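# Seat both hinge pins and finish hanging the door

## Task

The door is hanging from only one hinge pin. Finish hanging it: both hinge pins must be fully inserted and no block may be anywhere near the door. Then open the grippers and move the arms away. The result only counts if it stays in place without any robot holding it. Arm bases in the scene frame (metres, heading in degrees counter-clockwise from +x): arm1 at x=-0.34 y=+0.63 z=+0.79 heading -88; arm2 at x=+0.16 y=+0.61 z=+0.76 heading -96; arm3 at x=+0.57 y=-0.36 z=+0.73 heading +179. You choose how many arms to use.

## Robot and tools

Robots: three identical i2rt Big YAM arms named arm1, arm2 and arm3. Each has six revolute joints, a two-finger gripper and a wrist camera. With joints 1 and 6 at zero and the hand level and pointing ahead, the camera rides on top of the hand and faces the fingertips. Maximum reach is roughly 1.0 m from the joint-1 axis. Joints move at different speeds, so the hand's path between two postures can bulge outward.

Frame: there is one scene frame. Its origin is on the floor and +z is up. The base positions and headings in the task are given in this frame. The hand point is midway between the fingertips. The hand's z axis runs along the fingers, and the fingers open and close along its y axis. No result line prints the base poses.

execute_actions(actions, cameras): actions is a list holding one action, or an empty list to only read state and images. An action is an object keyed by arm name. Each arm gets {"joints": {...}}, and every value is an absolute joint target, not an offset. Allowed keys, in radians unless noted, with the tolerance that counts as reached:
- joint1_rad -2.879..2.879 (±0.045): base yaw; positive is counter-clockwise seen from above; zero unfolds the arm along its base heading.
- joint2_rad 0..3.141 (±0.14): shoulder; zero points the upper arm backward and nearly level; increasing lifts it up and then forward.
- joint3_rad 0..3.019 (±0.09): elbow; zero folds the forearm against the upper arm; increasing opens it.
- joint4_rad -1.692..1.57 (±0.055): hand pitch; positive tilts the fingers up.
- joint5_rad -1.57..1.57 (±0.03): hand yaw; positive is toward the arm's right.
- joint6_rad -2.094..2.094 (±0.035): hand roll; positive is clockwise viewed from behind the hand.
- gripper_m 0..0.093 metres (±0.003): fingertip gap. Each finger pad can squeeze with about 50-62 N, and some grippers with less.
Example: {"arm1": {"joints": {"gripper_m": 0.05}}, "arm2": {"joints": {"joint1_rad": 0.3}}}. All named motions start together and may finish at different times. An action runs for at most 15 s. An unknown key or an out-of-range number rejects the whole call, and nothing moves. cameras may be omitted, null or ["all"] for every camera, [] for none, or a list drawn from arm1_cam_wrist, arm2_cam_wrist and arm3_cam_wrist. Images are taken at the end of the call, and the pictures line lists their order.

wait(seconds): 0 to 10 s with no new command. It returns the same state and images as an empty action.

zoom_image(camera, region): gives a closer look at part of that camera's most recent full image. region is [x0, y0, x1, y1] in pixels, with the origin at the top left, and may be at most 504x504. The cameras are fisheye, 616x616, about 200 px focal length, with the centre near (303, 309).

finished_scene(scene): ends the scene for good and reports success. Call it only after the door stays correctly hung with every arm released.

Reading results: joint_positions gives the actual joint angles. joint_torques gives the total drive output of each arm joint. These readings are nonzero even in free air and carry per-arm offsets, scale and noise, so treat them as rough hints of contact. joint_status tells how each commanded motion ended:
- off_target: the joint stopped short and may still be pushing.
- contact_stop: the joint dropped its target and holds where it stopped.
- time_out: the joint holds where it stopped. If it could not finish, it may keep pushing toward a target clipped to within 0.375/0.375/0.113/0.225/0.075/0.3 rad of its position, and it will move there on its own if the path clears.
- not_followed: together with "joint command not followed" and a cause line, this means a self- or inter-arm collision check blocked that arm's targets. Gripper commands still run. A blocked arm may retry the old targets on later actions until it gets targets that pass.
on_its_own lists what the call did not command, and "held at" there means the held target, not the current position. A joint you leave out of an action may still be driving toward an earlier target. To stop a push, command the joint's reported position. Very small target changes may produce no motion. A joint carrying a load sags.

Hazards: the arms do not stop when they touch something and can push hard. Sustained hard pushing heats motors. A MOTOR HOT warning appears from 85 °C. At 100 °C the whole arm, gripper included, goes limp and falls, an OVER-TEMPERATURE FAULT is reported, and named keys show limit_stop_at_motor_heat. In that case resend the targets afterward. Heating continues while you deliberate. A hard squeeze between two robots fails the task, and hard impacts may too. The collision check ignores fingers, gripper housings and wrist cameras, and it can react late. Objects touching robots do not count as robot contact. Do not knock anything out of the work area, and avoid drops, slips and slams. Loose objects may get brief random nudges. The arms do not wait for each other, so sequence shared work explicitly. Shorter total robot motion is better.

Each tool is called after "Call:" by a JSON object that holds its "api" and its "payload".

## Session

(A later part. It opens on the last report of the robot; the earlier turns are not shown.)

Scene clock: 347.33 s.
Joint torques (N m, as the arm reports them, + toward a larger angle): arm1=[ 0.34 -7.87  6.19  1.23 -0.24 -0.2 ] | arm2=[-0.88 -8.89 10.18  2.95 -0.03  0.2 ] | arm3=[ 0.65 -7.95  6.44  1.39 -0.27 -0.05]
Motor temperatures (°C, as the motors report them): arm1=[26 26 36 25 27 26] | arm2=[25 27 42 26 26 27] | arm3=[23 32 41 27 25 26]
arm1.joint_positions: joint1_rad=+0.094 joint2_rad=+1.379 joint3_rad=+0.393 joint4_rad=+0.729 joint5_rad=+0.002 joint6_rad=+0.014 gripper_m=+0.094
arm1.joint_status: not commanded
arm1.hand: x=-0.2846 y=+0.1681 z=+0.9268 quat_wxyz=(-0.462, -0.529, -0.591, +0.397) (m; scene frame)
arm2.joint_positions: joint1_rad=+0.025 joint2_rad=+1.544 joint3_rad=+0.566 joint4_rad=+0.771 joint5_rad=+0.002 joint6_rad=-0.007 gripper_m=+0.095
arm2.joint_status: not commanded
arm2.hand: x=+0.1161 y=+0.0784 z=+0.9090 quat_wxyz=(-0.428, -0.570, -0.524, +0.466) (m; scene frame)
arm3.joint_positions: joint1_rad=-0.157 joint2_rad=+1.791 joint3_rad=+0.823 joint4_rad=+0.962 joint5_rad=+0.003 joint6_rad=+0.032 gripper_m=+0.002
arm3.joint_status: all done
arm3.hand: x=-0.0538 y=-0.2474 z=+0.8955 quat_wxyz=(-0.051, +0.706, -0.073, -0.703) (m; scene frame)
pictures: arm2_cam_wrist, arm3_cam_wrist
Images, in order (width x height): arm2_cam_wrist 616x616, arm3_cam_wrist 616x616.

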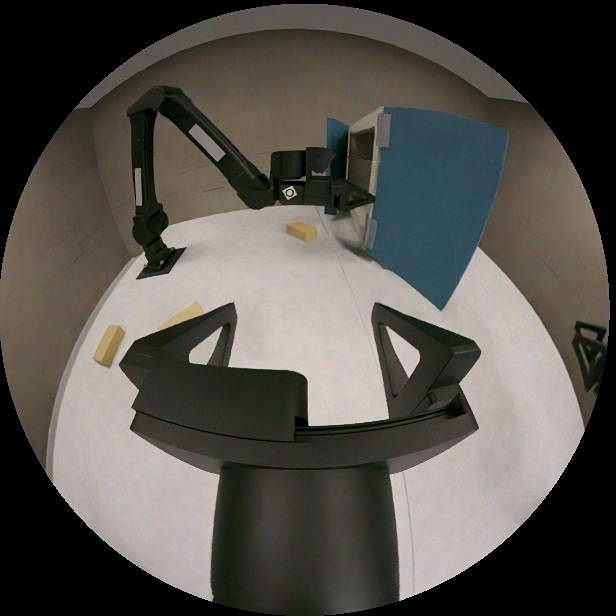

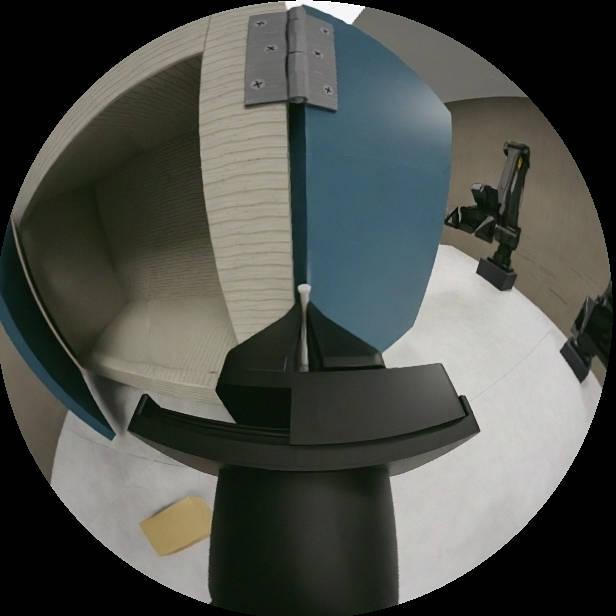

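Call:
{"api": "execute_actions", "payload": {"actions": [{"arm3":{"joints":{"joint2_rad":1.79,"joint4_rad":0.95,"gripper_m":0.03}}}], "cameras": []}}

Call:
{"api": "execute_actions", "payload": {"actions": [{"arm3":{"joints":{"joint2_rad":1.70,"joint3_rad":0.62,"joint4_rad":0.98,"joint6_rad":0}},"arm1":{"joints":{"joint1_rad":0.3}},"arm2":{"joints":{"joint1_rad":0.3,"joint2_rad":1.0,"joint3_rad":0.5,"joint4_rad":0.3}}}]}}

Call:
{"api": "zoom_image", "payload": {"camera": "arm3_cam_wrist", "region": [250,220,360,350]}}

Scene clock: 358.00 s.
Joint torques (N m, as the arm reports them, + toward a larger angle): arm1=[ 0.24 -7.8   6.18  1.24 -0.24 -0.2 ] | arm2=[-0.62 -8.69 10.17  2.83 -0.04  0.18] | arm3=[  2.05 -12.5    6.3    1.33  -0.85  -0.02]
Motor temperatures (°C, as the motors report them): arm1=[26 26 36 25 27 26] | arm2=[25 27 42 26 26 27] | arm3=[23 32 41 27 25 26]
arm1.joint_positions: joint1_rad=+0.094 joint2_rad=+1.379 joint3_rad=+0.393 joint4_rad=+0.729 joint5_rad=+0.002 joint6_rad=+0.014 gripper_m=+0.094
arm1.joint_status: not commanded
arm1.hand: x=-0.2846 y=+0.1681 z=+0.9268 quat_wxyz=(-0.462, -0.529, -0.591, +0.397) (m; scene frame)
arm2.joint_positions: joint1_rad=+0.025 joint2_rad=+1.544 joint3_rad=+0.566 joint4_rad=+0.771 joint5_rad=+0.002 joint6_rad=-0.007 gripper_m=+0.095
arm2.joint_status: not commanded
arm2.hand: x=+0.1161 y=+0.0784 z=+0.9090 quat_wxyz=(-0.428, -0.570, -0.524, +0.466) (m; scene frame)
arm3.joint_positions: joint1_rad=-0.170 joint2_rad=+1.794 joint3_rad=+0.822 joint4_rad=+0.962 joint5_rad=+0.018 joint6_rad=+0.028 gripper_m=+0.030
arm3.joint_status: all done
arm3.hand: x=-0.0517 y=-0.2367 z=+0.8934 quat_wxyz=(-0.062, +0.706, -0.082, -0.701) (m; scene frame)
pictures: none
No camera images: the call's "cameras" was empty. Leave "cameras" out to get every camera's image.

Scene clock: 359.27 s.
Joint torques (N m, as the arm reports them, + toward a larger angle): arm1=[-0.25 -7.86  6.21  1.21 -0.17 -0.2 ] | arm2=[-1.29 -4.53 10.79  1.12 -0.02  0.19] | arm3=[  1.31 -10.36   5.74   2.37  -0.24  -0.04]
Motor temperatures (°C, as the motors report them): arm1=[26 26 36 25 27 26] | arm2=[25 27 42 26 26 27] | arm3=[23 32 41 27 25 26]
arm1.joint_positions: joint1_rad=+0.303 joint2_rad=+1.379 joint3_rad=+0.393 joint4_rad=+0.729 joint5_rad=+0.000 joint6_rad=+0.014 gripper_m=+0.094
arm1.joint_status: all done
arm1.hand: x=-0.1899 y=+0.1907 z=+0.9274 quat_wxyz=(-0.502, -0.464, -0.643, +0.346) (m; scene frame)
arm2.joint_positions: joint1_rad=+0.305 joint2_rad=+0.997 joint3_rad=+0.498 joint4_rad=+0.320 joint5_rad=+0.000 joint6_rad=-0.007 gripper_m=+0.095
arm2.joint_status: all done
arm2.hand: x=+0.2481 y=+0.1685 z=+1.0247 quat_wxyz=(-0.497, -0.485, -0.592, +0.409) (m; scene frame)
arm3.joint_positions: joint1_rad=-0.163 joint2_rad=+1.709 joint3_rad=+0.618 joint4_rad=+0.962 joint5_rad=+0.003 joint6_rad=+0.008 gripper_m=+0.030
arm3.joint_status: all done
arm3.hand: x=+0.0176 y=-0.2566 z=+0.8523 quat_wxyz=(-0.058, +0.748, -0.071, -0.657) (m; scene frame)
pictures: arm1_cam_wrist, arm2_cam_wrist, arm3_cam_wrist
Images, in order (width x height): arm1_cam_wrist 616x616, arm2_cam_wrist 616x616, arm3_cam_wrist 616x616.

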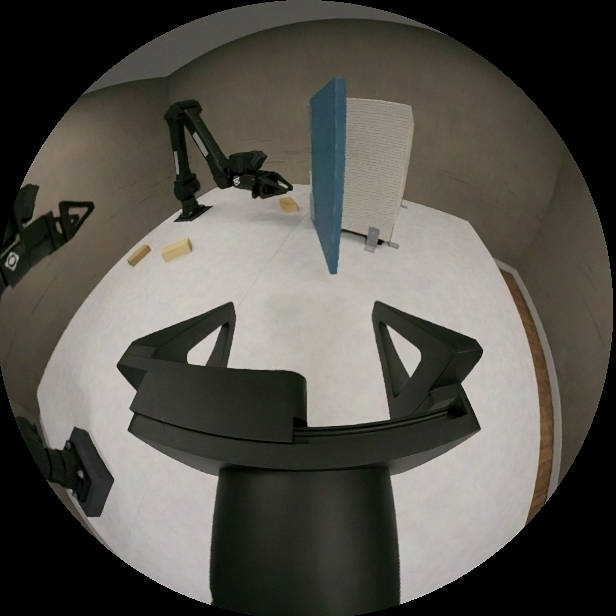

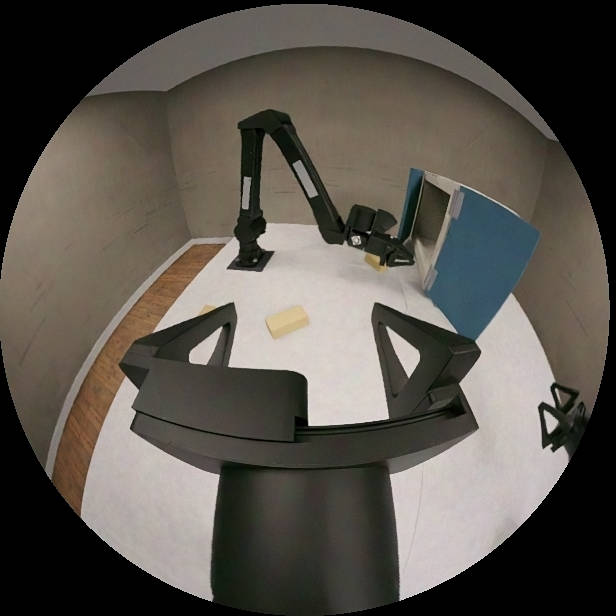

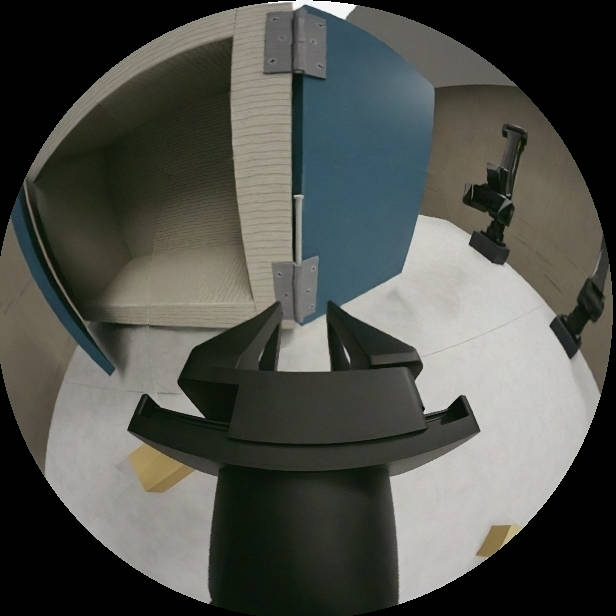

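Region (250, 220, 360, 350) of arm3_cam_wrist's 616x616 image, scaled by 3.877, with more detail than that image has; it fills the left 426 columns of this view, and the rest is white.

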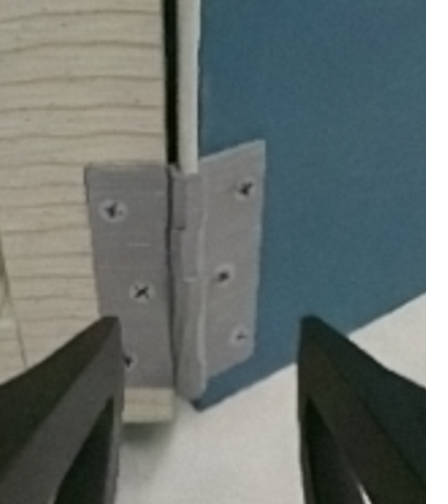

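Call:
{"api": "execute_actions", "payload": {"actions": [{"arm1":{"joints":{"joint1_rad":0.24,"joint2_rad":1.62,"joint3_rad":0.68,"joint4_rad":0.84}}}], "cameras": ["arm1_cam_wrist"]}}

Scene clock: 365.47 s.
Joint torques (N m, as the arm reports them, + toward a larger angle): arm1=[ -0.26 -12.03   8.01   2.21  -0.17  -0.2 ] | arm2=[-1.21 -4.59 10.88  1.13  0.03  0.2 ] | arm3=[  1.58 -10.53   5.96   2.43  -0.27   0.  ]
Motor temperatures (°C, as the motors report them): arm1=[26 26 36 25 27 26] | arm2=[25 27 42 26 26 27] | arm3=[23 32 41 27 25 26]
arm1.joint_positions: joint1_rad=+0.241 joint2_rad=+1.620 joint3_rad=+0.653 joint4_rad=+0.819 joint5_rad=+0.000 joint6_rad=+0.014 gripper_m=+0.094
arm1.joint_status: all done
arm1.hand: x=-0.1890 y=+0.0826 z=+0.9471 quat_wxyz=(-0.524, -0.463, -0.601, +0.387) (m; scene frame)
arm2.joint_positions: joint1_rad=+0.305 joint2_rad=+0.997 joint3_rad=+0.498 joint4_rad=+0.320 joint5_rad=+0.000 joint6_rad=-0.007 gripper_m=+0.095
arm2.joint_status: not commanded
arm2.hand: x=+0.2481 y=+0.1685 z=+1.0247 quat_wxyz=(-0.497, -0.485, -0.592, +0.409) (m; scene frame)
arm3.joint_positions: joint1_rad=-0.163 joint2_rad=+1.709 joint3_rad=+0.618 joint4_rad=+0.962 joint5_rad=+0.003 joint6_rad=+0.008 gripper_m=+0.030
arm3.joint_status: not commanded
arm3.hand: x=+0.0176 y=-0.2566 z=+0.8523 quat_wxyz=(-0.058, +0.748, -0.071, -0.657) (m; scene frame)
pictures: arm1_cam_wrist
Images, in order (width x height): arm1_cam_wrist 616x616.

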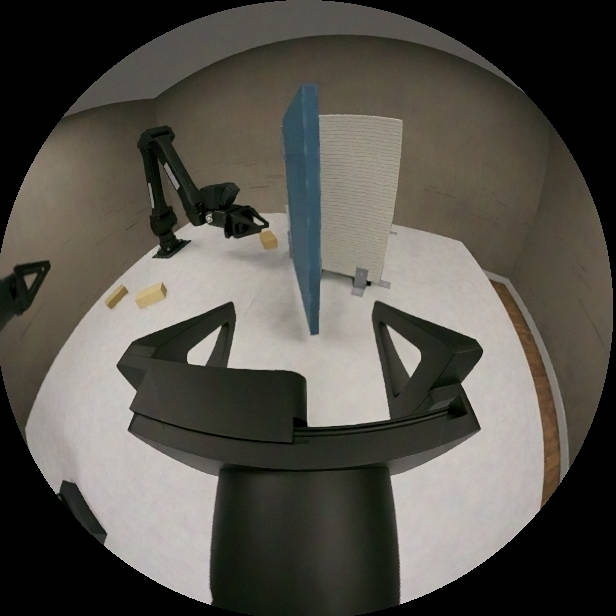

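Well centred. Move in.

Call:
{"api": "execute_actions", "payload": {"actions": [{"arm1":{"joints":{"joint1_rad":0.25,"joint2_rad":1.9,"joint3_rad":1.0,"joint4_rad":0.87}}}], "cameras": ["arm1_cam_wrist"]}}

Scene clock: 369.87 s.
Joint torques (N m, as the arm reports them, + toward a larger angle): arm1=[  0.62 -17.5    8.89   2.29  -0.17  -0.19] | arm2=[-0.82 -4.2  10.79  0.94  0.04  0.21] | arm3=[  1.52 -10.74   5.86   2.33  -0.28  -0.03]
Motor temperatures (°C, as the motors report them): arm1=[26 26 36 25 27 26] | arm2=[25 27 42 25 26 27] | arm3=[23 33 41 27 25 26]
arm1.joint_positions: joint1_rad=+0.242 joint2_rad=+1.907 joint3_rad=+0.963 joint4_rad=+0.849 joint5_rad=+0.000 joint6_rad=+0.014 gripper_m=+0.094
arm1.joint_status: all done
arm1.hand: x=-0.1577 y=-0.0245 z=+0.9251 quat_wxyz=(-0.541, -0.452, -0.587, +0.398) (m; scene frame)
arm2.joint_positions: joint1_rad=+0.305 joint2_rad=+0.997 joint3_rad=+0.498 joint4_rad=+0.320 joint5_rad=+0.000 joint6_rad=-0.007 gripper_m=+0.095
arm2.joint_status: not commanded
arm2.hand: x=+0.2481 y=+0.1685 z=+1.0247 quat_wxyz=(-0.497, -0.485, -0.592, +0.409) (m; scene frame)
arm3.joint_positions: joint1_rad=-0.163 joint2_rad=+1.709 joint3_rad=+0.618 joint4_rad=+0.962 joint5_rad=+0.003 joint6_rad=+0.008 gripper_m=+0.030
arm3.joint_status: not commanded
arm3.hand: x=+0.0176 y=-0.2566 z=+0.8523 quat_wxyz=(-0.058, +0.748, -0.071, -0.657) (m; scene frame)
pictures: arm1_cam_wrist
Images, in order (width x height): arm1_cam_wrist 616x616.

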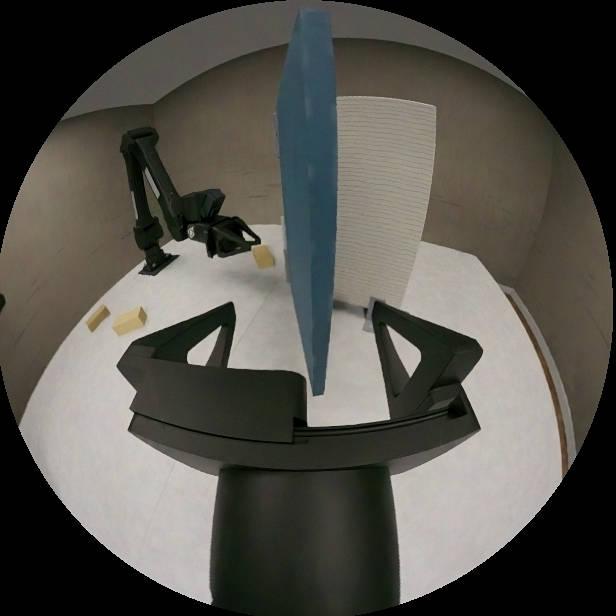

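Call:
{"api": "execute_actions", "payload": {"actions": [{"arm1":{"joints":{"joint2_rad":2.02,"joint3_rad":1.16,"joint4_rad":0.85}},"arm3":{"joints":{"joint2_rad":1.48,"joint3_rad":0.66,"joint4_rad":0.74,"gripper_m":0}}}], "cameras": ["arm1_cam_wrist"]}}

Call:
{"api": "execute_actions", "payload": {"actions": [{"arm1":{"joints":{"gripper_m":0}},"arm3":{"joints":{"joint2_rad":1.55,"joint3_rad":0.84,"joint4_rad":0.68}}}], "cameras": ["arm1_cam_wrist","arm3_cam_wrist"]}}

Scene clock: 375.10 s.
Joint torques (N m, as the arm reports them, + toward a larger angle): arm1=[  0.48 -18.84   9.18   1.61  -0.18  -0.19] | arm2=[-1.18 -4.82 10.8   0.96  0.02  0.19] | arm3=[ 1.55 -8.59 10.33  1.41 -0.27 -0.04]
Motor temperatures (°C, as the motors report them): arm1=[26 27 37 25 27 26] | arm2=[25 27 42 25 26 27] | arm3=[23 33 41 27 25 26]
arm1.joint_positions: joint1_rad=+0.242 joint2_rad=+2.020 joint3_rad=+1.124 joint4_rad=+0.849 joint5_rad=+0.000 joint6_rad=+0.014 gripper_m=+0.094
arm1.joint_status: all done
arm1.hand: x=-0.1434 y=-0.0744 z=+0.9242 quat_wxyz=(-0.555, -0.442, -0.574, +0.409) (m; scene frame)
arm2.joint_positions: joint1_rad=+0.305 joint2_rad=+0.997 joint3_rad=+0.498 joint4_rad=+0.320 joint5_rad=+0.000 joint6_rad=-0.007 gripper_m=+0.095
arm2.joint_status: not commanded
arm2.hand: x=+0.2481 y=+0.1685 z=+1.0247 quat_wxyz=(-0.497, -0.485, -0.592, +0.409) (m; scene frame)
arm3.joint_positions: joint1_rad=-0.163 joint2_rad=+1.474 joint3_rad=+0.626 joint4_rad=+0.750 joint5_rad=+0.003 joint6_rad=+0.007 gripper_m=+0.000
arm3.joint_status: all done
arm3.hand: x=+0.0284 y=-0.2587 z=+0.9303 quat_wxyz=(-0.059, +0.738, -0.070, -0.669) (m; scene frame)
pictures: arm1_cam_wrist
Images, in order (width x height): arm1_cam_wrist 616x616.

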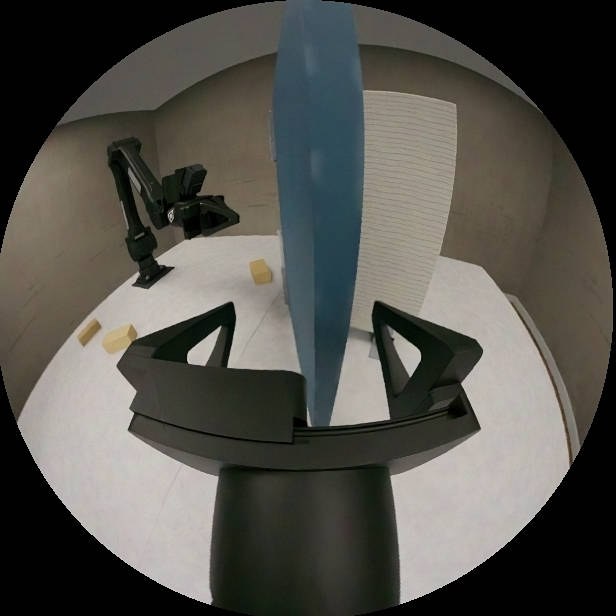

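Scene clock: 376.20 s.
Joint torques (N m, as the arm reports them, + toward a larger angle): arm1=[ -0.97 -18.49   9.12   1.59   0.19   0.11] | arm2=[-0.87 -4.6  10.82  1.01  0.    0.17] | arm3=[ 1.07 -9.89 10.74  1.53 -0.28 -0.04]
Motor temperatures (°C, as the motors report them): arm1=[26 27 37 25 27 26] | arm2=[25 27 42 25 26 27] | arm3=[23 33 41 27 25 26]
arm1.joint_positions: joint1_rad=+0.261 joint2_rad=+2.019 joint3_rad=+1.124 joint4_rad=+0.849 joint5_rad=-0.007 joint6_rad=-0.012 gripper_m=+0.014
arm1.joint_status: gripper_m off_target (ended at +0.014, target +0.000)
arm1.hand: x=-0.1283 y=-0.0698 z=+0.9247 quat_wxyz=(-0.555, -0.427, -0.585, +0.408) (m; scene frame)
arm2.joint_positions: joint1_rad=+0.305 joint2_rad=+0.997 joint3_rad=+0.498 joint4_rad=+0.320 joint5_rad=+0.000 joint6_rad=-0.007 gripper_m=+0.095
arm2.joint_status: not commanded
arm2.hand: x=+0.2481 y=+0.1685 z=+1.0247 quat_wxyz=(-0.497, -0.485, -0.592, +0.409) (m; scene frame)
arm3.joint_positions: joint1_rad=-0.163 joint2_rad=+1.550 joint3_rad=+0.807 joint4_rad=+0.687 joint5_rad=+0.003 joint6_rad=+0.007 gripper_m=+0.000
arm3.joint_status: all done
arm3.hand: x=-0.0290 y=-0.2483 z=+0.9651 quat_wxyz=(-0.060, +0.723, -0.068, -0.684) (m; scene frame)
pictures: arm1_cam_wrist, arm3_cam_wrist
Images, in order (width x height): arm1_cam_wrist 616x616, arm3_cam_wrist 616x616.

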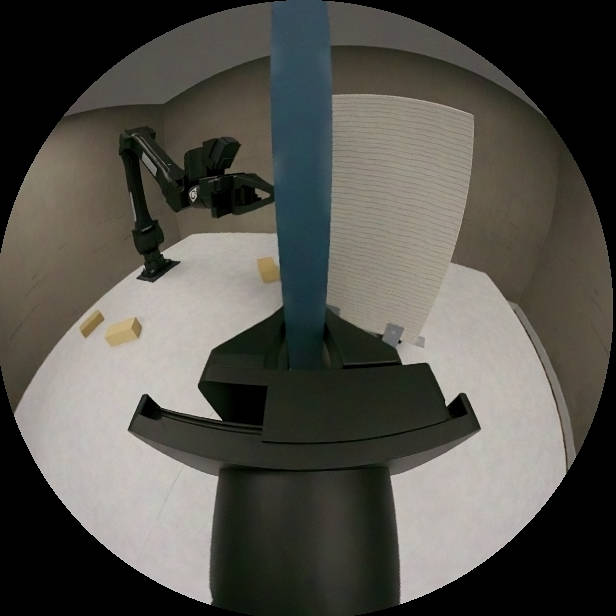

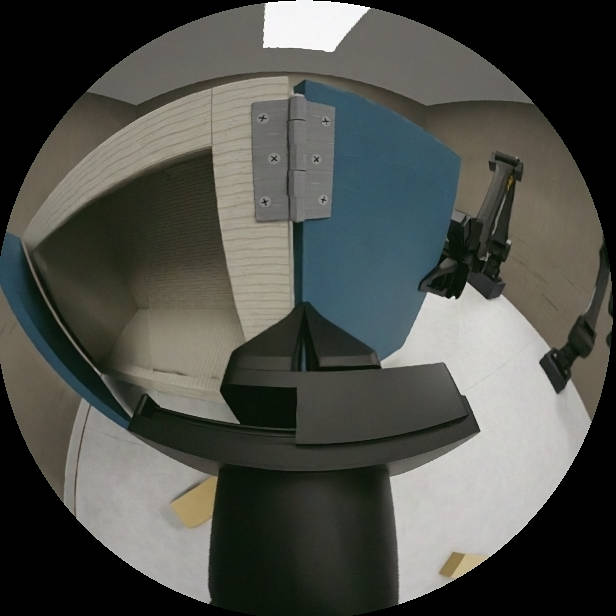

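Call:
{"api": "execute_actions", "payload": {"actions": [{"arm3":{"joints":{"joint1_rad":-0.145,"joint2_rad":1.64,"joint3_rad":0.895,"joint4_rad":0.72}}}], "cameras": ["arm3_cam_wrist"]}}

Call:
{"api": "zoom_image", "payload": {"camera": "arm3_cam_wrist", "region": [250,270,360,400]}}

Scene clock: 382.33 s.
Joint torques (N m, as the arm reports them, + toward a larger angle): arm1=[ -1.04 -18.63   9.12   1.61   0.19   0.1 ] | arm2=[-0.84 -4.71 10.86  1.02 -0.03  0.21] | arm3=[  1.59 -10.91  11.02   2.45  -0.29  -0.03]
Motor temperatures (°C, as the motors report them): arm1=[26 28 38 25 27 26] | arm2=[25 27 42 25 26 27] | arm3=[23 33 43 27 25 26]
arm1.joint_positions: joint1_rad=+0.261 joint2_rad=+2.019 joint3_rad=+1.124 joint4_rad=+0.849 joint5_rad=-0.007 joint6_rad=-0.012 gripper_m=+0.014
arm1.joint_status: not commanded
arm1.hand: x=-0.1283 y=-0.0698 z=+0.9247 quat_wxyz=(-0.555, -0.427, -0.585, +0.408) (m; scene frame)
arm2.joint_positions: joint1_rad=+0.305 joint2_rad=+0.997 joint3_rad=+0.498 joint4_rad=+0.320 joint5_rad=+0.000 joint6_rad=-0.007 gripper_m=+0.095
arm2.joint_status: not commanded
arm2.hand: x=+0.2481 y=+0.1685 z=+1.0247 quat_wxyz=(-0.497, -0.485, -0.592, +0.409) (m; scene frame)
arm3.joint_positions: joint1_rad=-0.160 joint2_rad=+1.634 joint3_rad=+0.857 joint4_rad=+0.702 joint5_rad=+0.003 joint6_rad=+0.007 gripper_m=+0.000
arm3.joint_status: all done
arm3.hand: x=-0.0513 y=-0.2462 z=+0.9444 quat_wxyz=(-0.059, +0.730, -0.068, -0.677) (m; scene frame)
pictures: arm3_cam_wrist
Images, in order (width x height): arm3_cam_wrist 616x616.

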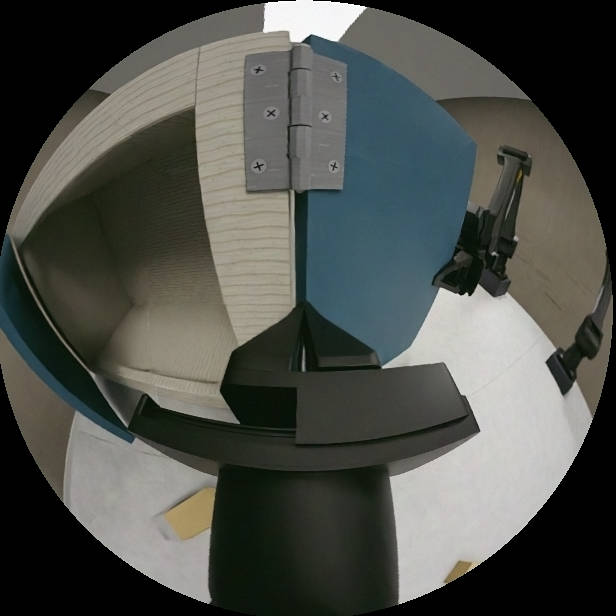

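Region (250, 270, 360, 400) of arm3_cam_wrist's 616x616 image, scaled by 3.877, with more detail than that image has; it fills the left 426 columns of this view, and the rest is white.

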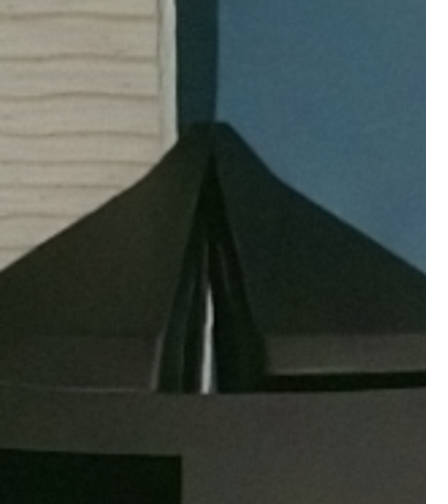

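Call:
{"api": "execute_actions", "payload": {"actions": [{"arm3":{"joints":{"joint2_rad":1.76,"joint3_rad":0.85,"joint4_rad":0.85}},"arm2":{"joints":{"joint1_rad":0.02,"joint2_rad":1.30,"joint3_rad":0.4,"joint4_rad":0.65}}}], "cameras": ["arm2_cam_wrist","arm3_cam_wrist"]}}

Scene clock: 386.83 s.
Joint torques (N m, as the arm reports them, + toward a larger angle): arm1=[ -0.91 -18.73   9.13   1.6    0.19   0.11] | arm2=[-0.64 -6.14  8.3   2.95  0.02  0.24] | arm3=[ 1.42 -6.38  8.01  1.17 -0.29 -0.01]
Motor temperatures (°C, as the motors report them): arm1=[26 28 38 25 27 26] | arm2=[25 27 42 25 26 27] | arm3=[23 33 44 27 25 26]
arm1.joint_positions: joint1_rad=+0.261 joint2_rad=+2.019 joint3_rad=+1.124 joint4_rad=+0.849 joint5_rad=-0.007 joint6_rad=-0.012 gripper_m=+0.014
arm1.joint_status: not commanded
arm1.hand: x=-0.1283 y=-0.0698 z=+0.9247 quat_wxyz=(-0.555, -0.427, -0.585, +0.408) (m; scene frame)
arm2.joint_positions: joint1_rad=+0.021 joint2_rad=+1.298 joint3_rad=+0.396 joint4_rad=+0.621 joint5_rad=+0.000 joint6_rad=-0.007 gripper_m=+0.095
arm2.joint_status: all done
arm2.hand: x=+0.1210 y=+0.1533 z=+0.9111 quat_wxyz=(-0.408, -0.588, -0.539, +0.445) (m; scene frame)
arm3.joint_positions: joint1_rad=-0.160 joint2_rad=+1.691 joint3_rad=+0.843 joint4_rad=+0.869 joint5_rad=+0.003 joint6_rad=+0.007 gripper_m=+0.000
arm3.joint_status: all done
arm3.hand: x=-0.0533 y=-0.2459 z=+0.9439 quat_wxyz=(-0.062, +0.697, -0.065, -0.712) (m; scene frame)
pictures: arm2_cam_wrist, arm3_cam_wrist
Images, in order (width x height): arm2_cam_wrist 616x616, arm3_cam_wrist 616x616.

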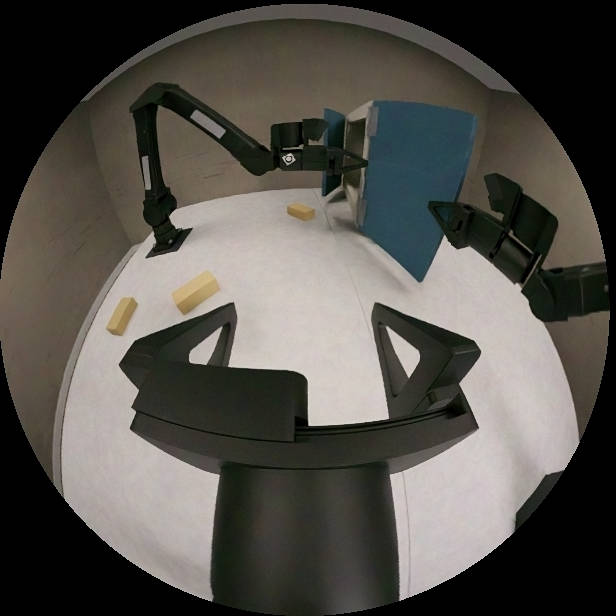

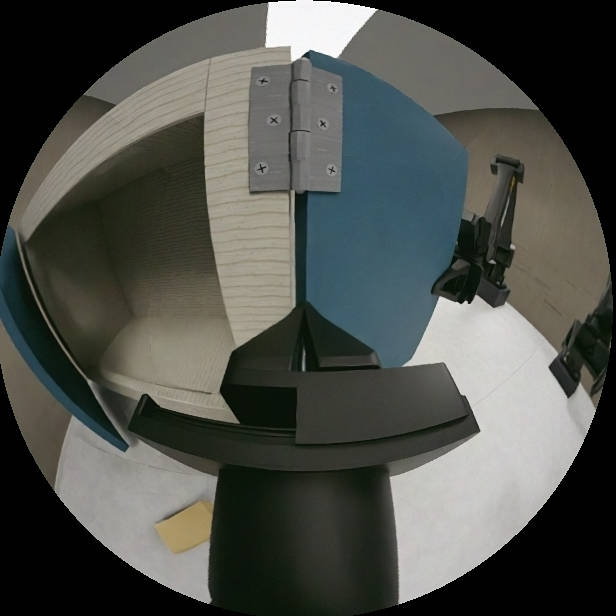

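Call:
{"api": "execute_actions", "payload": {"actions": [{"arm3":{"joints":{"joint2_rad":1.66,"joint3_rad":0.81,"joint4_rad":0.79}}}], "cameras": []}}

Call:
{"api": "execute_actions", "payload": {"actions": [{"arm3":{"joints":{"joint2_rad":1.74,"joint3_rad":0.83,"joint4_rad":0.85}}}], "cameras": ["arm2_cam_wrist"]}}

Call:
{"api": "zoom_image", "payload": {"camera": "arm2_cam_wrist", "region": [335,140,395,230]}}

Scene clock: 397.90 s.
Joint torques (N m, as the arm reports them, + toward a larger angle): arm1=[ -0.74 -18.78   9.13   1.61   0.19   0.11] | arm2=[-0.55 -6.04  8.37  2.93 -0.01  0.19] | arm3=[  1.39 -12.87   6.81   1.47  -0.28  -0.01]
Motor temperatures (°C, as the motors report them): arm1=[26 28 39 25 27 26] | arm2=[25 27 41 26 26 27] | arm3=[23 32 43 27 25 26]
arm1.joint_positions: joint1_rad=+0.261 joint2_rad=+2.019 joint3_rad=+1.124 joint4_rad=+0.849 joint5_rad=-0.007 joint6_rad=-0.012 gripper_m=+0.014
arm1.joint_status: not commanded
arm1.hand: x=-0.1283 y=-0.0698 z=+0.9247 quat_wxyz=(-0.555, -0.427, -0.585, +0.408) (m; scene frame)
arm2.joint_positions: joint1_rad=+0.021 joint2_rad=+1.298 joint3_rad=+0.396 joint4_rad=+0.621 joint5_rad=+0.000 joint6_rad=-0.007 gripper_m=+0.095
arm2.joint_status: not commanded
arm2.hand: x=+0.1210 y=+0.1533 z=+0.9111 quat_wxyz=(-0.408, -0.588, -0.539, +0.445) (m; scene frame)
arm3.joint_positions: joint1_rad=-0.159 joint2_rad=+1.679 joint3_rad=+0.814 joint4_rad=+0.800 joint5_rad=+0.003 joint6_rad=+0.007 gripper_m=+0.000
arm3.joint_status: all done
arm3.hand: x=-0.0438 y=-0.2478 z=+0.9199 quat_wxyz=(-0.059, +0.726, -0.067, -0.681) (m; scene frame)
pictures: none
No camera images: the call's "cameras" was empty. Leave "cameras" out to get every camera's image.

Scene clock: 398.57 s.
Joint torques (N m, as the arm reports them, + toward a larger angle): arm1=[ -1.09 -18.65   9.13   1.57   0.19   0.12] | arm2=[-0.24 -6.36  8.4   2.86 -0.01  0.21] | arm3=[ 1.51 -8.36  8.5   1.81 -0.22 -0.04]
Motor temperatures (°C, as the motors report them): arm1=[26 28 39 25 27 26] | arm2=[25 27 41 26 26 27] | arm3=[23 32 43 27 25 26]
arm1.joint_positions: joint1_rad=+0.261 joint2_rad=+2.019 joint3_rad=+1.124 joint4_rad=+0.849 joint5_rad=-0.007 joint6_rad=-0.012 gripper_m=+0.014
arm1.joint_status: not commanded
arm1.hand: x=-0.1283 y=-0.0698 z=+0.9247 quat_wxyz=(-0.555, -0.427, -0.585, +0.408) (m; scene frame)
arm2.joint_positions: joint1_rad=+0.021 joint2_rad=+1.298 joint3_rad=+0.396 joint4_rad=+0.621 joint5_rad=+0.000 joint6_rad=-0.007 gripper_m=+0.095
arm2.joint_status: not commanded
arm2.hand: x=+0.1210 y=+0.1533 z=+0.9111 quat_wxyz=(-0.408, -0.588, -0.539, +0.445) (m; scene frame)
arm3.joint_positions: joint1_rad=-0.159 joint2_rad=+1.701 joint3_rad=+0.814 joint4_rad=+0.849 joint5_rad=+0.002 joint6_rad=+0.007 gripper_m=+0.000
arm3.joint_status: all done
arm3.hand: x=-0.0458 y=-0.2478 z=+0.9185 quat_wxyz=(-0.059, +0.717, -0.066, -0.691) (m; scene frame)
pictures: arm2_cam_wrist
Images, in order (width x height): arm2_cam_wrist 616x616.

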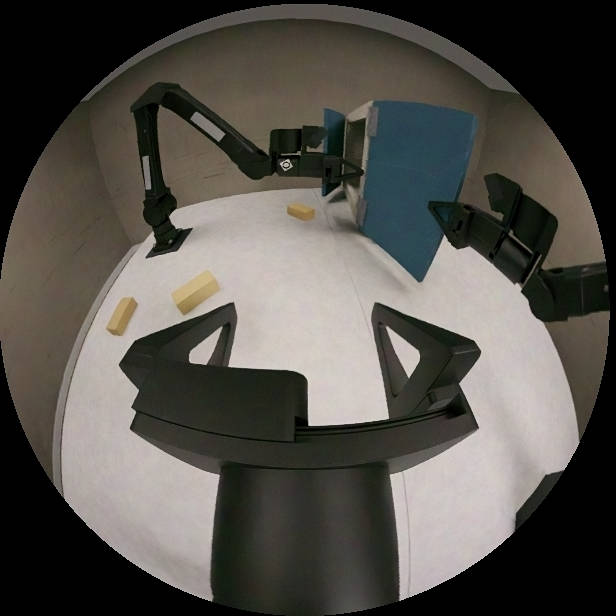

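Region (335, 140, 395, 230) of arm2_cam_wrist's 616x616 image, scaled by 5.600, with more detail than that image has.

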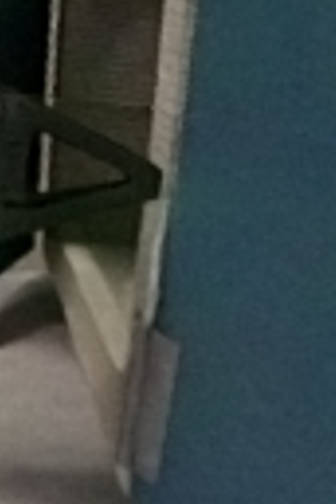

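Call:
{"api": "execute_actions", "payload": {"actions": [{"arm1":{"joints":{"joint1_rad":0.31,"joint2_rad":1.98}},"arm3":{"joints":{"joint2_rad":1.76,"joint4_rad":0.86}}}], "cameras": ["arm2_cam_wrist"]}}

Call:
{"api": "zoom_image", "payload": {"camera": "arm2_cam_wrist", "region": [335,140,395,230]}}

Scene clock: 404.70 s.
Joint torques (N m, as the arm reports them, + toward a larger angle): arm1=[  2.33 -21.84   9.17   1.62  -1.2    0.12] | arm2=[-0.87 -6.24  8.42  2.88  0.    0.23] | arm3=[ 1.26 -7.82  8.42  1.46 -0.23  0.  ]
Motor temperatures (°C, as the motors report them): arm1=[26 29 39 25 27 26] | arm2=[25 27 41 26 26 27] | arm3=[23 32 43 27 25 26]
arm1.joint_positions: joint1_rad=+0.280 joint2_rad=+2.018 joint3_rad=+1.123 joint4_rad=+0.849 joint5_rad=+0.021 joint6_rad=-0.012 gripper_m=+0.014
arm1.joint_status: all done
arm1.hand: x=-0.1198 y=-0.0669 z=+0.9259 quat_wxyz=(-0.553, -0.429, -0.583, +0.412) (m; scene frame)
arm2.joint_positions: joint1_rad=+0.021 joint2_rad=+1.298 joint3_rad=+0.396 joint4_rad=+0.621 joint5_rad=+0.000 joint6_rad=-0.007 gripper_m=+0.095
arm2.joint_status: not commanded
arm2.hand: x=+0.1210 y=+0.1533 z=+0.9111 quat_wxyz=(-0.408, -0.588, -0.539, +0.445) (m; scene frame)
arm3.joint_positions: joint1_rad=-0.158 joint2_rad=+1.709 joint3_rad=+0.814 joint4_rad=+0.868 joint5_rad=+0.002 joint6_rad=+0.007 gripper_m=+0.000
arm3.joint_status: all done
arm3.hand: x=-0.0466 y=-0.2482 z=+0.9181 quat_wxyz=(-0.059, +0.714, -0.065, -0.695) (m; scene frame)
pictures: arm2_cam_wrist
Images, in order (width x height): arm2_cam_wrist 616x616.

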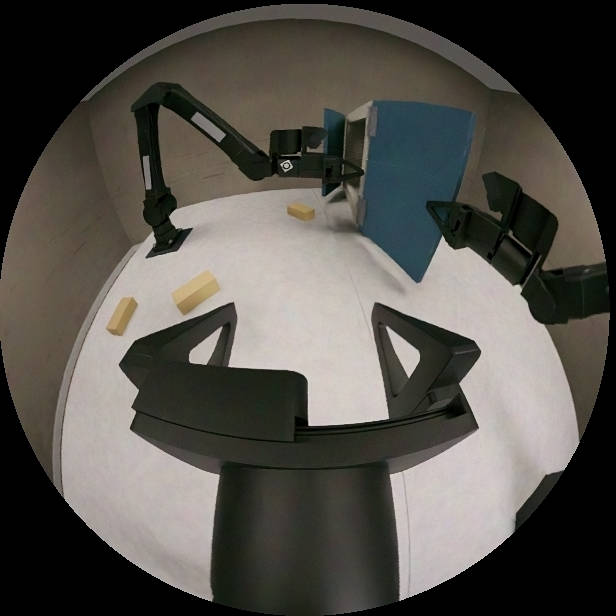

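Region (335, 140, 395, 230) of arm2_cam_wrist's 616x616 image, scaled by 5.600, with more detail than that image has.

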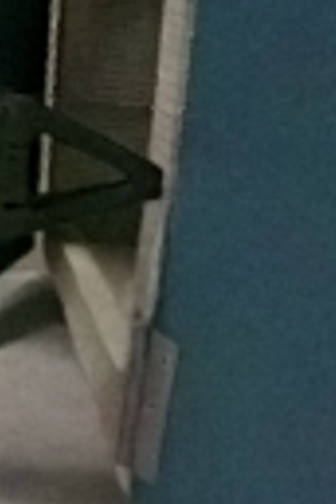

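Call:
{"api": "execute_actions", "payload": {"actions": [{"arm1":{"joints":{"joint1_rad":0.28,"joint2_rad":1.92}}}], "cameras": ["arm2_cam_wrist"]}}

Call:
{"api": "zoom_image", "payload": {"camera": "arm2_cam_wrist", "region": [335,140,395,230]}}

Scene clock: 408.63 s.
Joint torques (N m, as the arm reports them, + toward a larger angle): arm1=[  0.51 -26.12   9.33   2.32  -0.7    0.12] | arm2=[-0.47 -6.29  8.36  2.87 -0.02  0.19] | arm3=[ 1.05 -7.93  8.48  1.48 -0.21  0.  ]
Motor temperatures (°C, as the motors report them): arm1=[26 29 39 25 28 26] | arm2=[25 27 41 26 26 27] | arm3=[23 32 43 27 25 26]
arm1.joint_positions: joint1_rad=+0.274 joint2_rad=+2.006 joint3_rad=+1.123 joint4_rad=+0.827 joint5_rad=+0.011 joint6_rad=-0.012 gripper_m=+0.014
arm1.joint_status: all done
arm1.hand: x=-0.1227 y=-0.0673 z=+0.9286 quat_wxyz=(-0.551, -0.430, -0.587, +0.408) (m; scene frame)
arm2.joint_positions: joint1_rad=+0.021 joint2_rad=+1.298 joint3_rad=+0.396 joint4_rad=+0.621 joint5_rad=+0.000 joint6_rad=-0.007 gripper_m=+0.095
arm2.joint_status: not commanded
arm2.hand: x=+0.1210 y=+0.1533 z=+0.9111 quat_wxyz=(-0.408, -0.588, -0.539, +0.445) (m; scene frame)
arm3.joint_positions: joint1_rad=-0.158 joint2_rad=+1.709 joint3_rad=+0.814 joint4_rad=+0.868 joint5_rad=+0.002 joint6_rad=+0.007 gripper_m=+0.000
arm3.joint_status: not commanded
arm3.hand: x=-0.0466 y=-0.2484 z=+0.9181 quat_wxyz=(-0.059, +0.714, -0.065, -0.695) (m; scene frame)
pictures: arm2_cam_wrist
Images, in order (width x height): arm2_cam_wrist 616x616.

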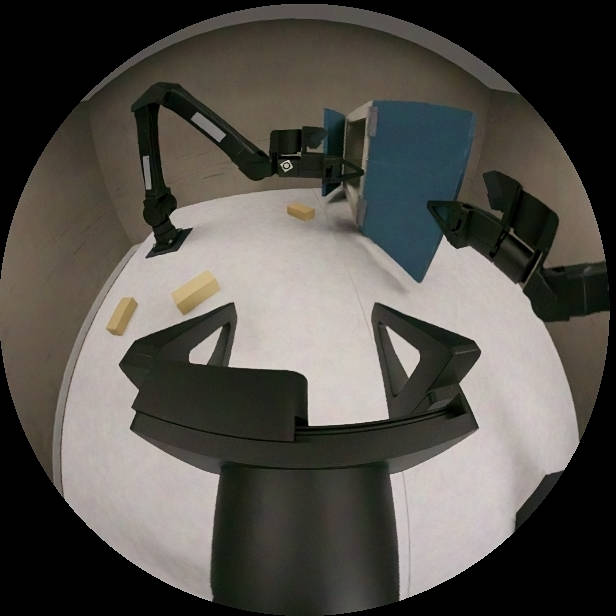

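Region (335, 140, 395, 230) of arm2_cam_wrist's 616x616 image, scaled by 5.600, with more detail than that image has.

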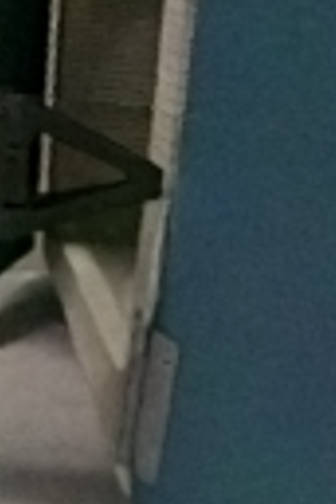

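Call:
{"api": "execute_actions", "payload": {"actions": [{"arm1":{"joints":{"joint1_rad":0.23,"joint2_rad":2.0,"joint4_rad":0.85}},"arm3":{"joints":{"joint2_rad":1.79,"joint3_rad":0.83}}}], "cameras": ["arm3_cam_wrist"]}}

Call:
{"api": "execute_actions", "payload": {"actions": [{"arm1":{"joints":{"joint1_rad":0.27,"joint2_rad":2.06}}}], "cameras": ["arm2_cam_wrist"]}}

Call:
{"api": "zoom_image", "payload": {"camera": "arm2_cam_wrist", "region": [335,140,395,230]}}

Scene clock: 414.67 s.
Joint torques (N m, as the arm reports them, + toward a larger angle): arm1=[ -2.08 -19.32   9.3    2.35   0.8    0.1 ] | arm2=[-0.72 -6.18  8.36  2.98  0.01  0.24] | arm3=[ 1.16 -6.3   8.26  0.75 -0.24 -0.02]
Motor temperatures (°C, as the motors report them): arm1=[26 30 39 25 28 26] | arm2=[25 27 41 26 26 27] | arm3=[23 32 43 27 25 26]
arm1.joint_positions: joint1_rad=+0.256 joint2_rad=+2.009 joint3_rad=+1.123 joint4_rad=+0.827 joint5_rad=-0.019 joint6_rad=-0.012 gripper_m=+0.014
arm1.joint_status: all done
arm1.hand: x=-0.1303 y=-0.0697 z=+0.9264 quat_wxyz=(-0.553, -0.428, -0.590, +0.404) (m; scene frame)
arm2.joint_positions: joint1_rad=+0.021 joint2_rad=+1.298 joint3_rad=+0.396 joint4_rad=+0.621 joint5_rad=+0.000 joint6_rad=-0.007 gripper_m=+0.095
arm2.joint_status: not commanded
arm2.hand: x=+0.1210 y=+0.1533 z=+0.9111 quat_wxyz=(-0.408, -0.588, -0.539, +0.445) (m; scene frame)
arm3.joint_positions: joint1_rad=-0.158 joint2_rad=+1.718 joint3_rad=+0.814 joint4_rad=+0.886 joint5_rad=+0.002 joint6_rad=+0.007 gripper_m=+0.000
arm3.joint_status: all done
arm3.hand: x=-0.0473 y=-0.2483 z=+0.9174 quat_wxyz=(-0.059, +0.710, -0.065, -0.698) (m; scene frame)
pictures: arm3_cam_wrist
Images, in order (width x height): arm3_cam_wrist 616x616.

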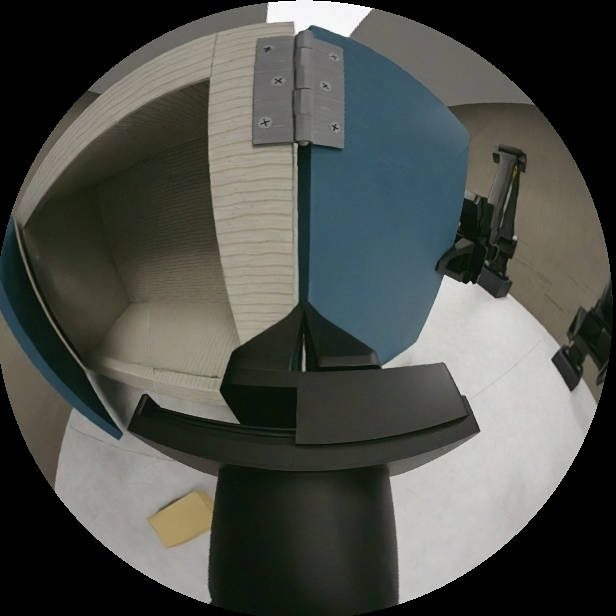

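Scene clock: 415.27 s.
Joint torques (N m, as the arm reports them, + toward a larger angle): arm1=[  0.29 -15.21   9.24   1.64  -0.01   0.13] | arm2=[-0.78 -6.59  8.25  2.91  0.01  0.22] | arm3=[ 0.88 -6.49  8.31  0.91 -0.23 -0.03]
Motor temperatures (°C, as the motors report them): arm1=[26 30 39 25 28 26] | arm2=[25 27 41 26 26 27] | arm3=[23 32 43 27 25 26]
arm1.joint_positions: joint1_rad=+0.266 joint2_rad=+2.020 joint3_rad=+1.123 joint4_rad=+0.848 joint5_rad=-0.003 joint6_rad=-0.012 gripper_m=+0.014
arm1.joint_status: all done
arm1.hand: x=-0.1259 y=-0.0686 z=+0.9233 quat_wxyz=(-0.554, -0.427, -0.586, +0.408) (m; scene frame)
arm2.joint_positions: joint1_rad=+0.021 joint2_rad=+1.298 joint3_rad=+0.396 joint4_rad=+0.621 joint5_rad=+0.000 joint6_rad=-0.007 gripper_m=+0.095
arm2.joint_status: not commanded
arm2.hand: x=+0.1210 y=+0.1533 z=+0.9111 quat_wxyz=(-0.408, -0.588, -0.539, +0.445) (m; scene frame)
arm3.joint_positions: joint1_rad=-0.158 joint2_rad=+1.718 joint3_rad=+0.814 joint4_rad=+0.886 joint5_rad=+0.002 joint6_rad=+0.007 gripper_m=+0.000
arm3.joint_status: not commanded
arm3.hand: x=-0.0473 y=-0.2483 z=+0.9174 quat_wxyz=(-0.059, +0.710, -0.065, -0.698) (m; scene frame)
pictures: arm2_cam_wrist
Images, in order (width x height): arm2_cam_wrist 616x616.

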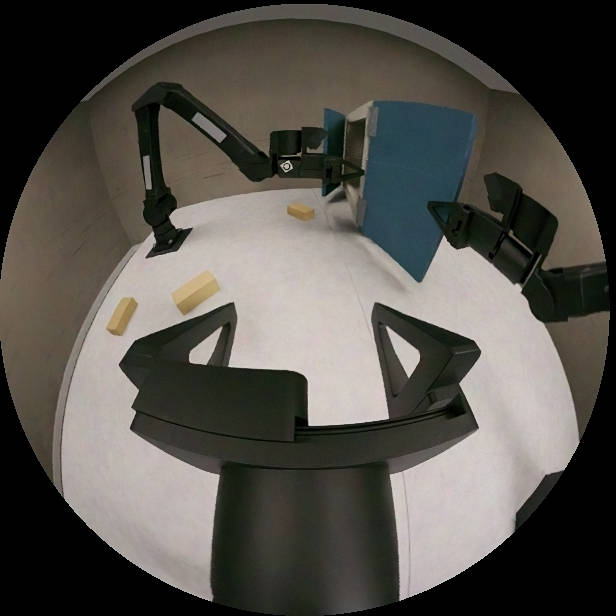

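Region (335, 140, 395, 230) of arm2_cam_wrist's 616x616 image, scaled by 5.600, with more detail than that image has.

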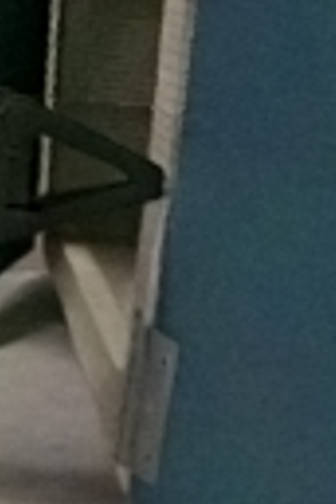

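Call:
{"api": "execute_actions", "payload": {"actions": [{"arm3":{"joints":{"joint2_rad":1.66,"joint3_rad":0.80,"joint4_rad":0.82}},"arm1":{"joints":{"joint2_rad":2.02}}}], "cameras": []}}

Call:
{"api": "execute_actions", "payload": {"actions": [{"arm3":{"joints":{"joint2_rad":1.68,"joint3_rad":0.60,"joint4_rad":0.95}}}], "cameras": ["arm3_cam_wrist"]}}

Call:
{"api": "zoom_image", "payload": {"camera": "arm3_cam_wrist", "region": [265,170,345,330]}}

Scene clock: 427.73 s.
Joint torques (N m, as the arm reports them, + toward a larger angle): arm1=[  0.06 -18.82   9.21   1.6   -0.02   0.11] | arm2=[-0.74 -6.42  8.3   2.87  0.    0.18] | arm3=[  1.46 -12.84   6.9    1.41  -0.2   -0.02]
Motor temperatures (°C, as the motors report them): arm1=[26 29 39 25 27 26] | arm2=[25 27 40 26 26 27] | arm3=[23 32 43 27 25 26]
arm1.joint_positions: joint1_rad=+0.266 joint2_rad=+2.019 joint3_rad=+1.123 joint4_rad=+0.848 joint5_rad=-0.003 joint6_rad=-0.012 gripper_m=+0.014
arm1.joint_status: all done
arm1.hand: x=-0.1259 y=-0.0686 z=+0.9239 quat_wxyz=(-0.554, -0.427, -0.586, +0.408) (m; scene frame)
arm2.joint_positions: joint1_rad=+0.021 joint2_rad=+1.298 joint3_rad=+0.396 joint4_rad=+0.621 joint5_rad=+0.000 joint6_rad=-0.007 gripper_m=+0.095
arm2.joint_status: not commanded
arm2.hand: x=+0.1210 y=+0.1533 z=+0.9111 quat_wxyz=(-0.408, -0.588, -0.539, +0.445) (m; scene frame)
arm3.joint_positions: joint1_rad=-0.158 joint2_rad=+1.681 joint3_rad=+0.804 joint4_rad=+0.830 joint5_rad=+0.002 joint6_rad=+0.007 gripper_m=+0.000
arm3.joint_status: all done
arm3.hand: x=-0.0414 y=-0.2493 z=+0.9211 quat_wxyz=(-0.059, +0.720, -0.066, -0.688) (m; scene frame)
pictures: none
No camera images: the call's "cameras" was empty. Leave "cameras" out to get every camera's image.

Scene clock: 428.67 s.
Joint torques (N m, as the arm reports them, + toward a larger angle): arm1=[  0.32 -18.72   9.26   1.64  -0.02   0.12] | arm2=[-0.71 -6.51  8.33  2.92  0.01  0.2 ] | arm3=[  1.26 -10.25   6.06   2.58  -0.25  -0.03]
Motor temperatures (°C, as the motors report them): arm1=[26 29 39 25 27 26] | arm2=[25 27 40 26 26 27] | arm3=[23 32 43 27 25 26]
arm1.joint_positions: joint1_rad=+0.266 joint2_rad=+2.019 joint3_rad=+1.123 joint4_rad=+0.848 joint5_rad=-0.003 joint6_rad=-0.012 gripper_m=+0.014
arm1.joint_status: not commanded
arm1.hand: x=-0.1259 y=-0.0686 z=+0.9239 quat_wxyz=(-0.554, -0.427, -0.586, +0.408) (m; scene frame)
arm2.joint_positions: joint1_rad=+0.021 joint2_rad=+1.298 joint3_rad=+0.396 joint4_rad=+0.621 joint5_rad=+0.000 joint6_rad=-0.007 gripper_m=+0.095
arm2.joint_status: not commanded
arm2.hand: x=+0.1210 y=+0.1533 z=+0.9111 quat_wxyz=(-0.408, -0.588, -0.539, +0.445) (m; scene frame)
arm3.joint_positions: joint1_rad=-0.158 joint2_rad=+1.681 joint3_rad=+0.597 joint4_rad=+0.929 joint5_rad=+0.002 joint6_rad=+0.007 gripper_m=+0.000
arm3.joint_status: all done
arm3.hand: x=+0.0259 y=-0.2611 z=+0.8505 quat_wxyz=(-0.055, +0.757, -0.069, -0.648) (m; scene frame)
pictures: arm3_cam_wrist
Images, in order (width x height): arm3_cam_wrist 616x616.

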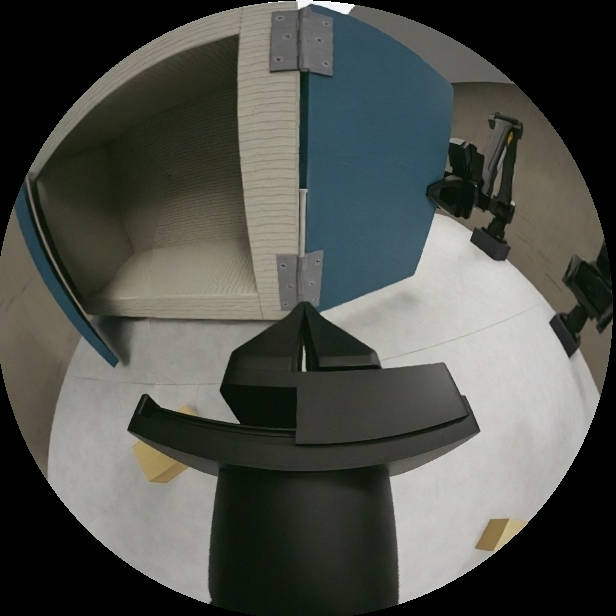

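Region (265, 170, 345, 330) of arm3_cam_wrist's 616x616 image, scaled by 3.150, with more detail than that image has.

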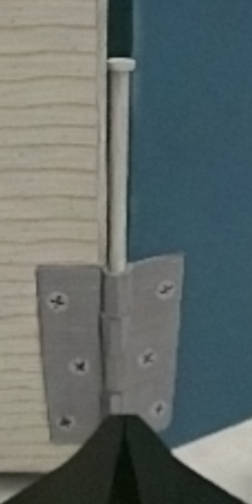

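Call:
{"api": "execute_actions", "payload": {"actions": [{"arm1":{"joints":{"joint2_rad":1.93,"joint4_rad":0.80}}}], "cameras": ["arm3_cam_wrist"]}}

Call:
{"api": "zoom_image", "payload": {"camera": "arm3_cam_wrist", "region": [265,170,345,330]}}

Scene clock: 440.37 s.
Joint torques (N m, as the arm reports them, + toward a larger angle): arm1=[  0.2  -24.39   9.33   1.77  -0.02   0.11] | arm2=[-0.68 -6.23  8.38  2.97  0.    0.2 ] | arm3=[  1.16 -10.     6.03   2.66  -0.22  -0.03]
Motor temperatures (°C, as the motors report them): arm1=[26 29 40 25 27 26] | arm2=[25 27 40 26 26 27] | arm3=[23 32 42 27 25 26]
arm1.joint_positions: joint1_rad=+0.267 joint2_rad=+1.997 joint3_rad=+1.123 joint4_rad=+0.794 joint5_rad=-0.003 joint6_rad=-0.012 gripper_m=+0.014
arm1.joint_status: all done
arm1.hand: x=-0.1257 y=-0.0676 z=+0.9265 quat_wxyz=(-0.545, -0.433, -0.595, +0.401) (m; scene frame)
arm2.joint_positions: joint1_rad=+0.021 joint2_rad=+1.298 joint3_rad=+0.396 joint4_rad=+0.621 joint5_rad=+0.000 joint6_rad=-0.007 gripper_m=+0.095
arm2.joint_status: not commanded
arm2.hand: x=+0.1210 y=+0.1533 z=+0.9111 quat_wxyz=(-0.408, -0.588, -0.539, +0.445) (m; scene frame)
arm3.joint_positions: joint1_rad=-0.158 joint2_rad=+1.681 joint3_rad=+0.597 joint4_rad=+0.929 joint5_rad=+0.002 joint6_rad=+0.007 gripper_m=+0.000
arm3.joint_status: not commanded
arm3.hand: x=+0.0259 y=-0.2611 z=+0.8505 quat_wxyz=(-0.055, +0.757, -0.069, -0.648) (m; scene frame)
pictures: arm3_cam_wrist
Images, in order (width x height): arm3_cam_wrist 616x616.

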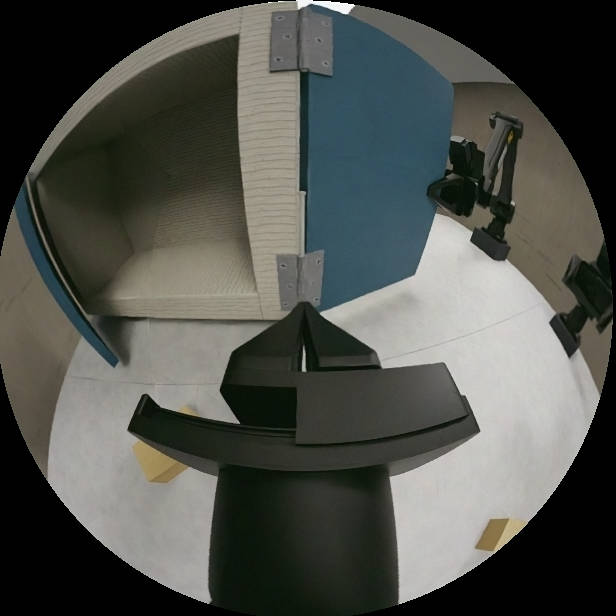

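Region (265, 170, 345, 330) of arm3_cam_wrist's 616x616 image, scaled by 3.150, with more detail than that image has.

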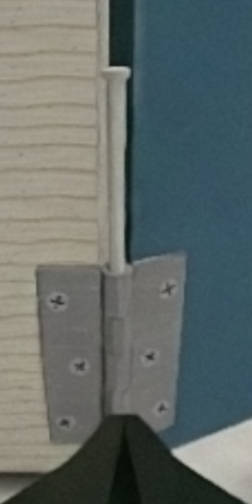

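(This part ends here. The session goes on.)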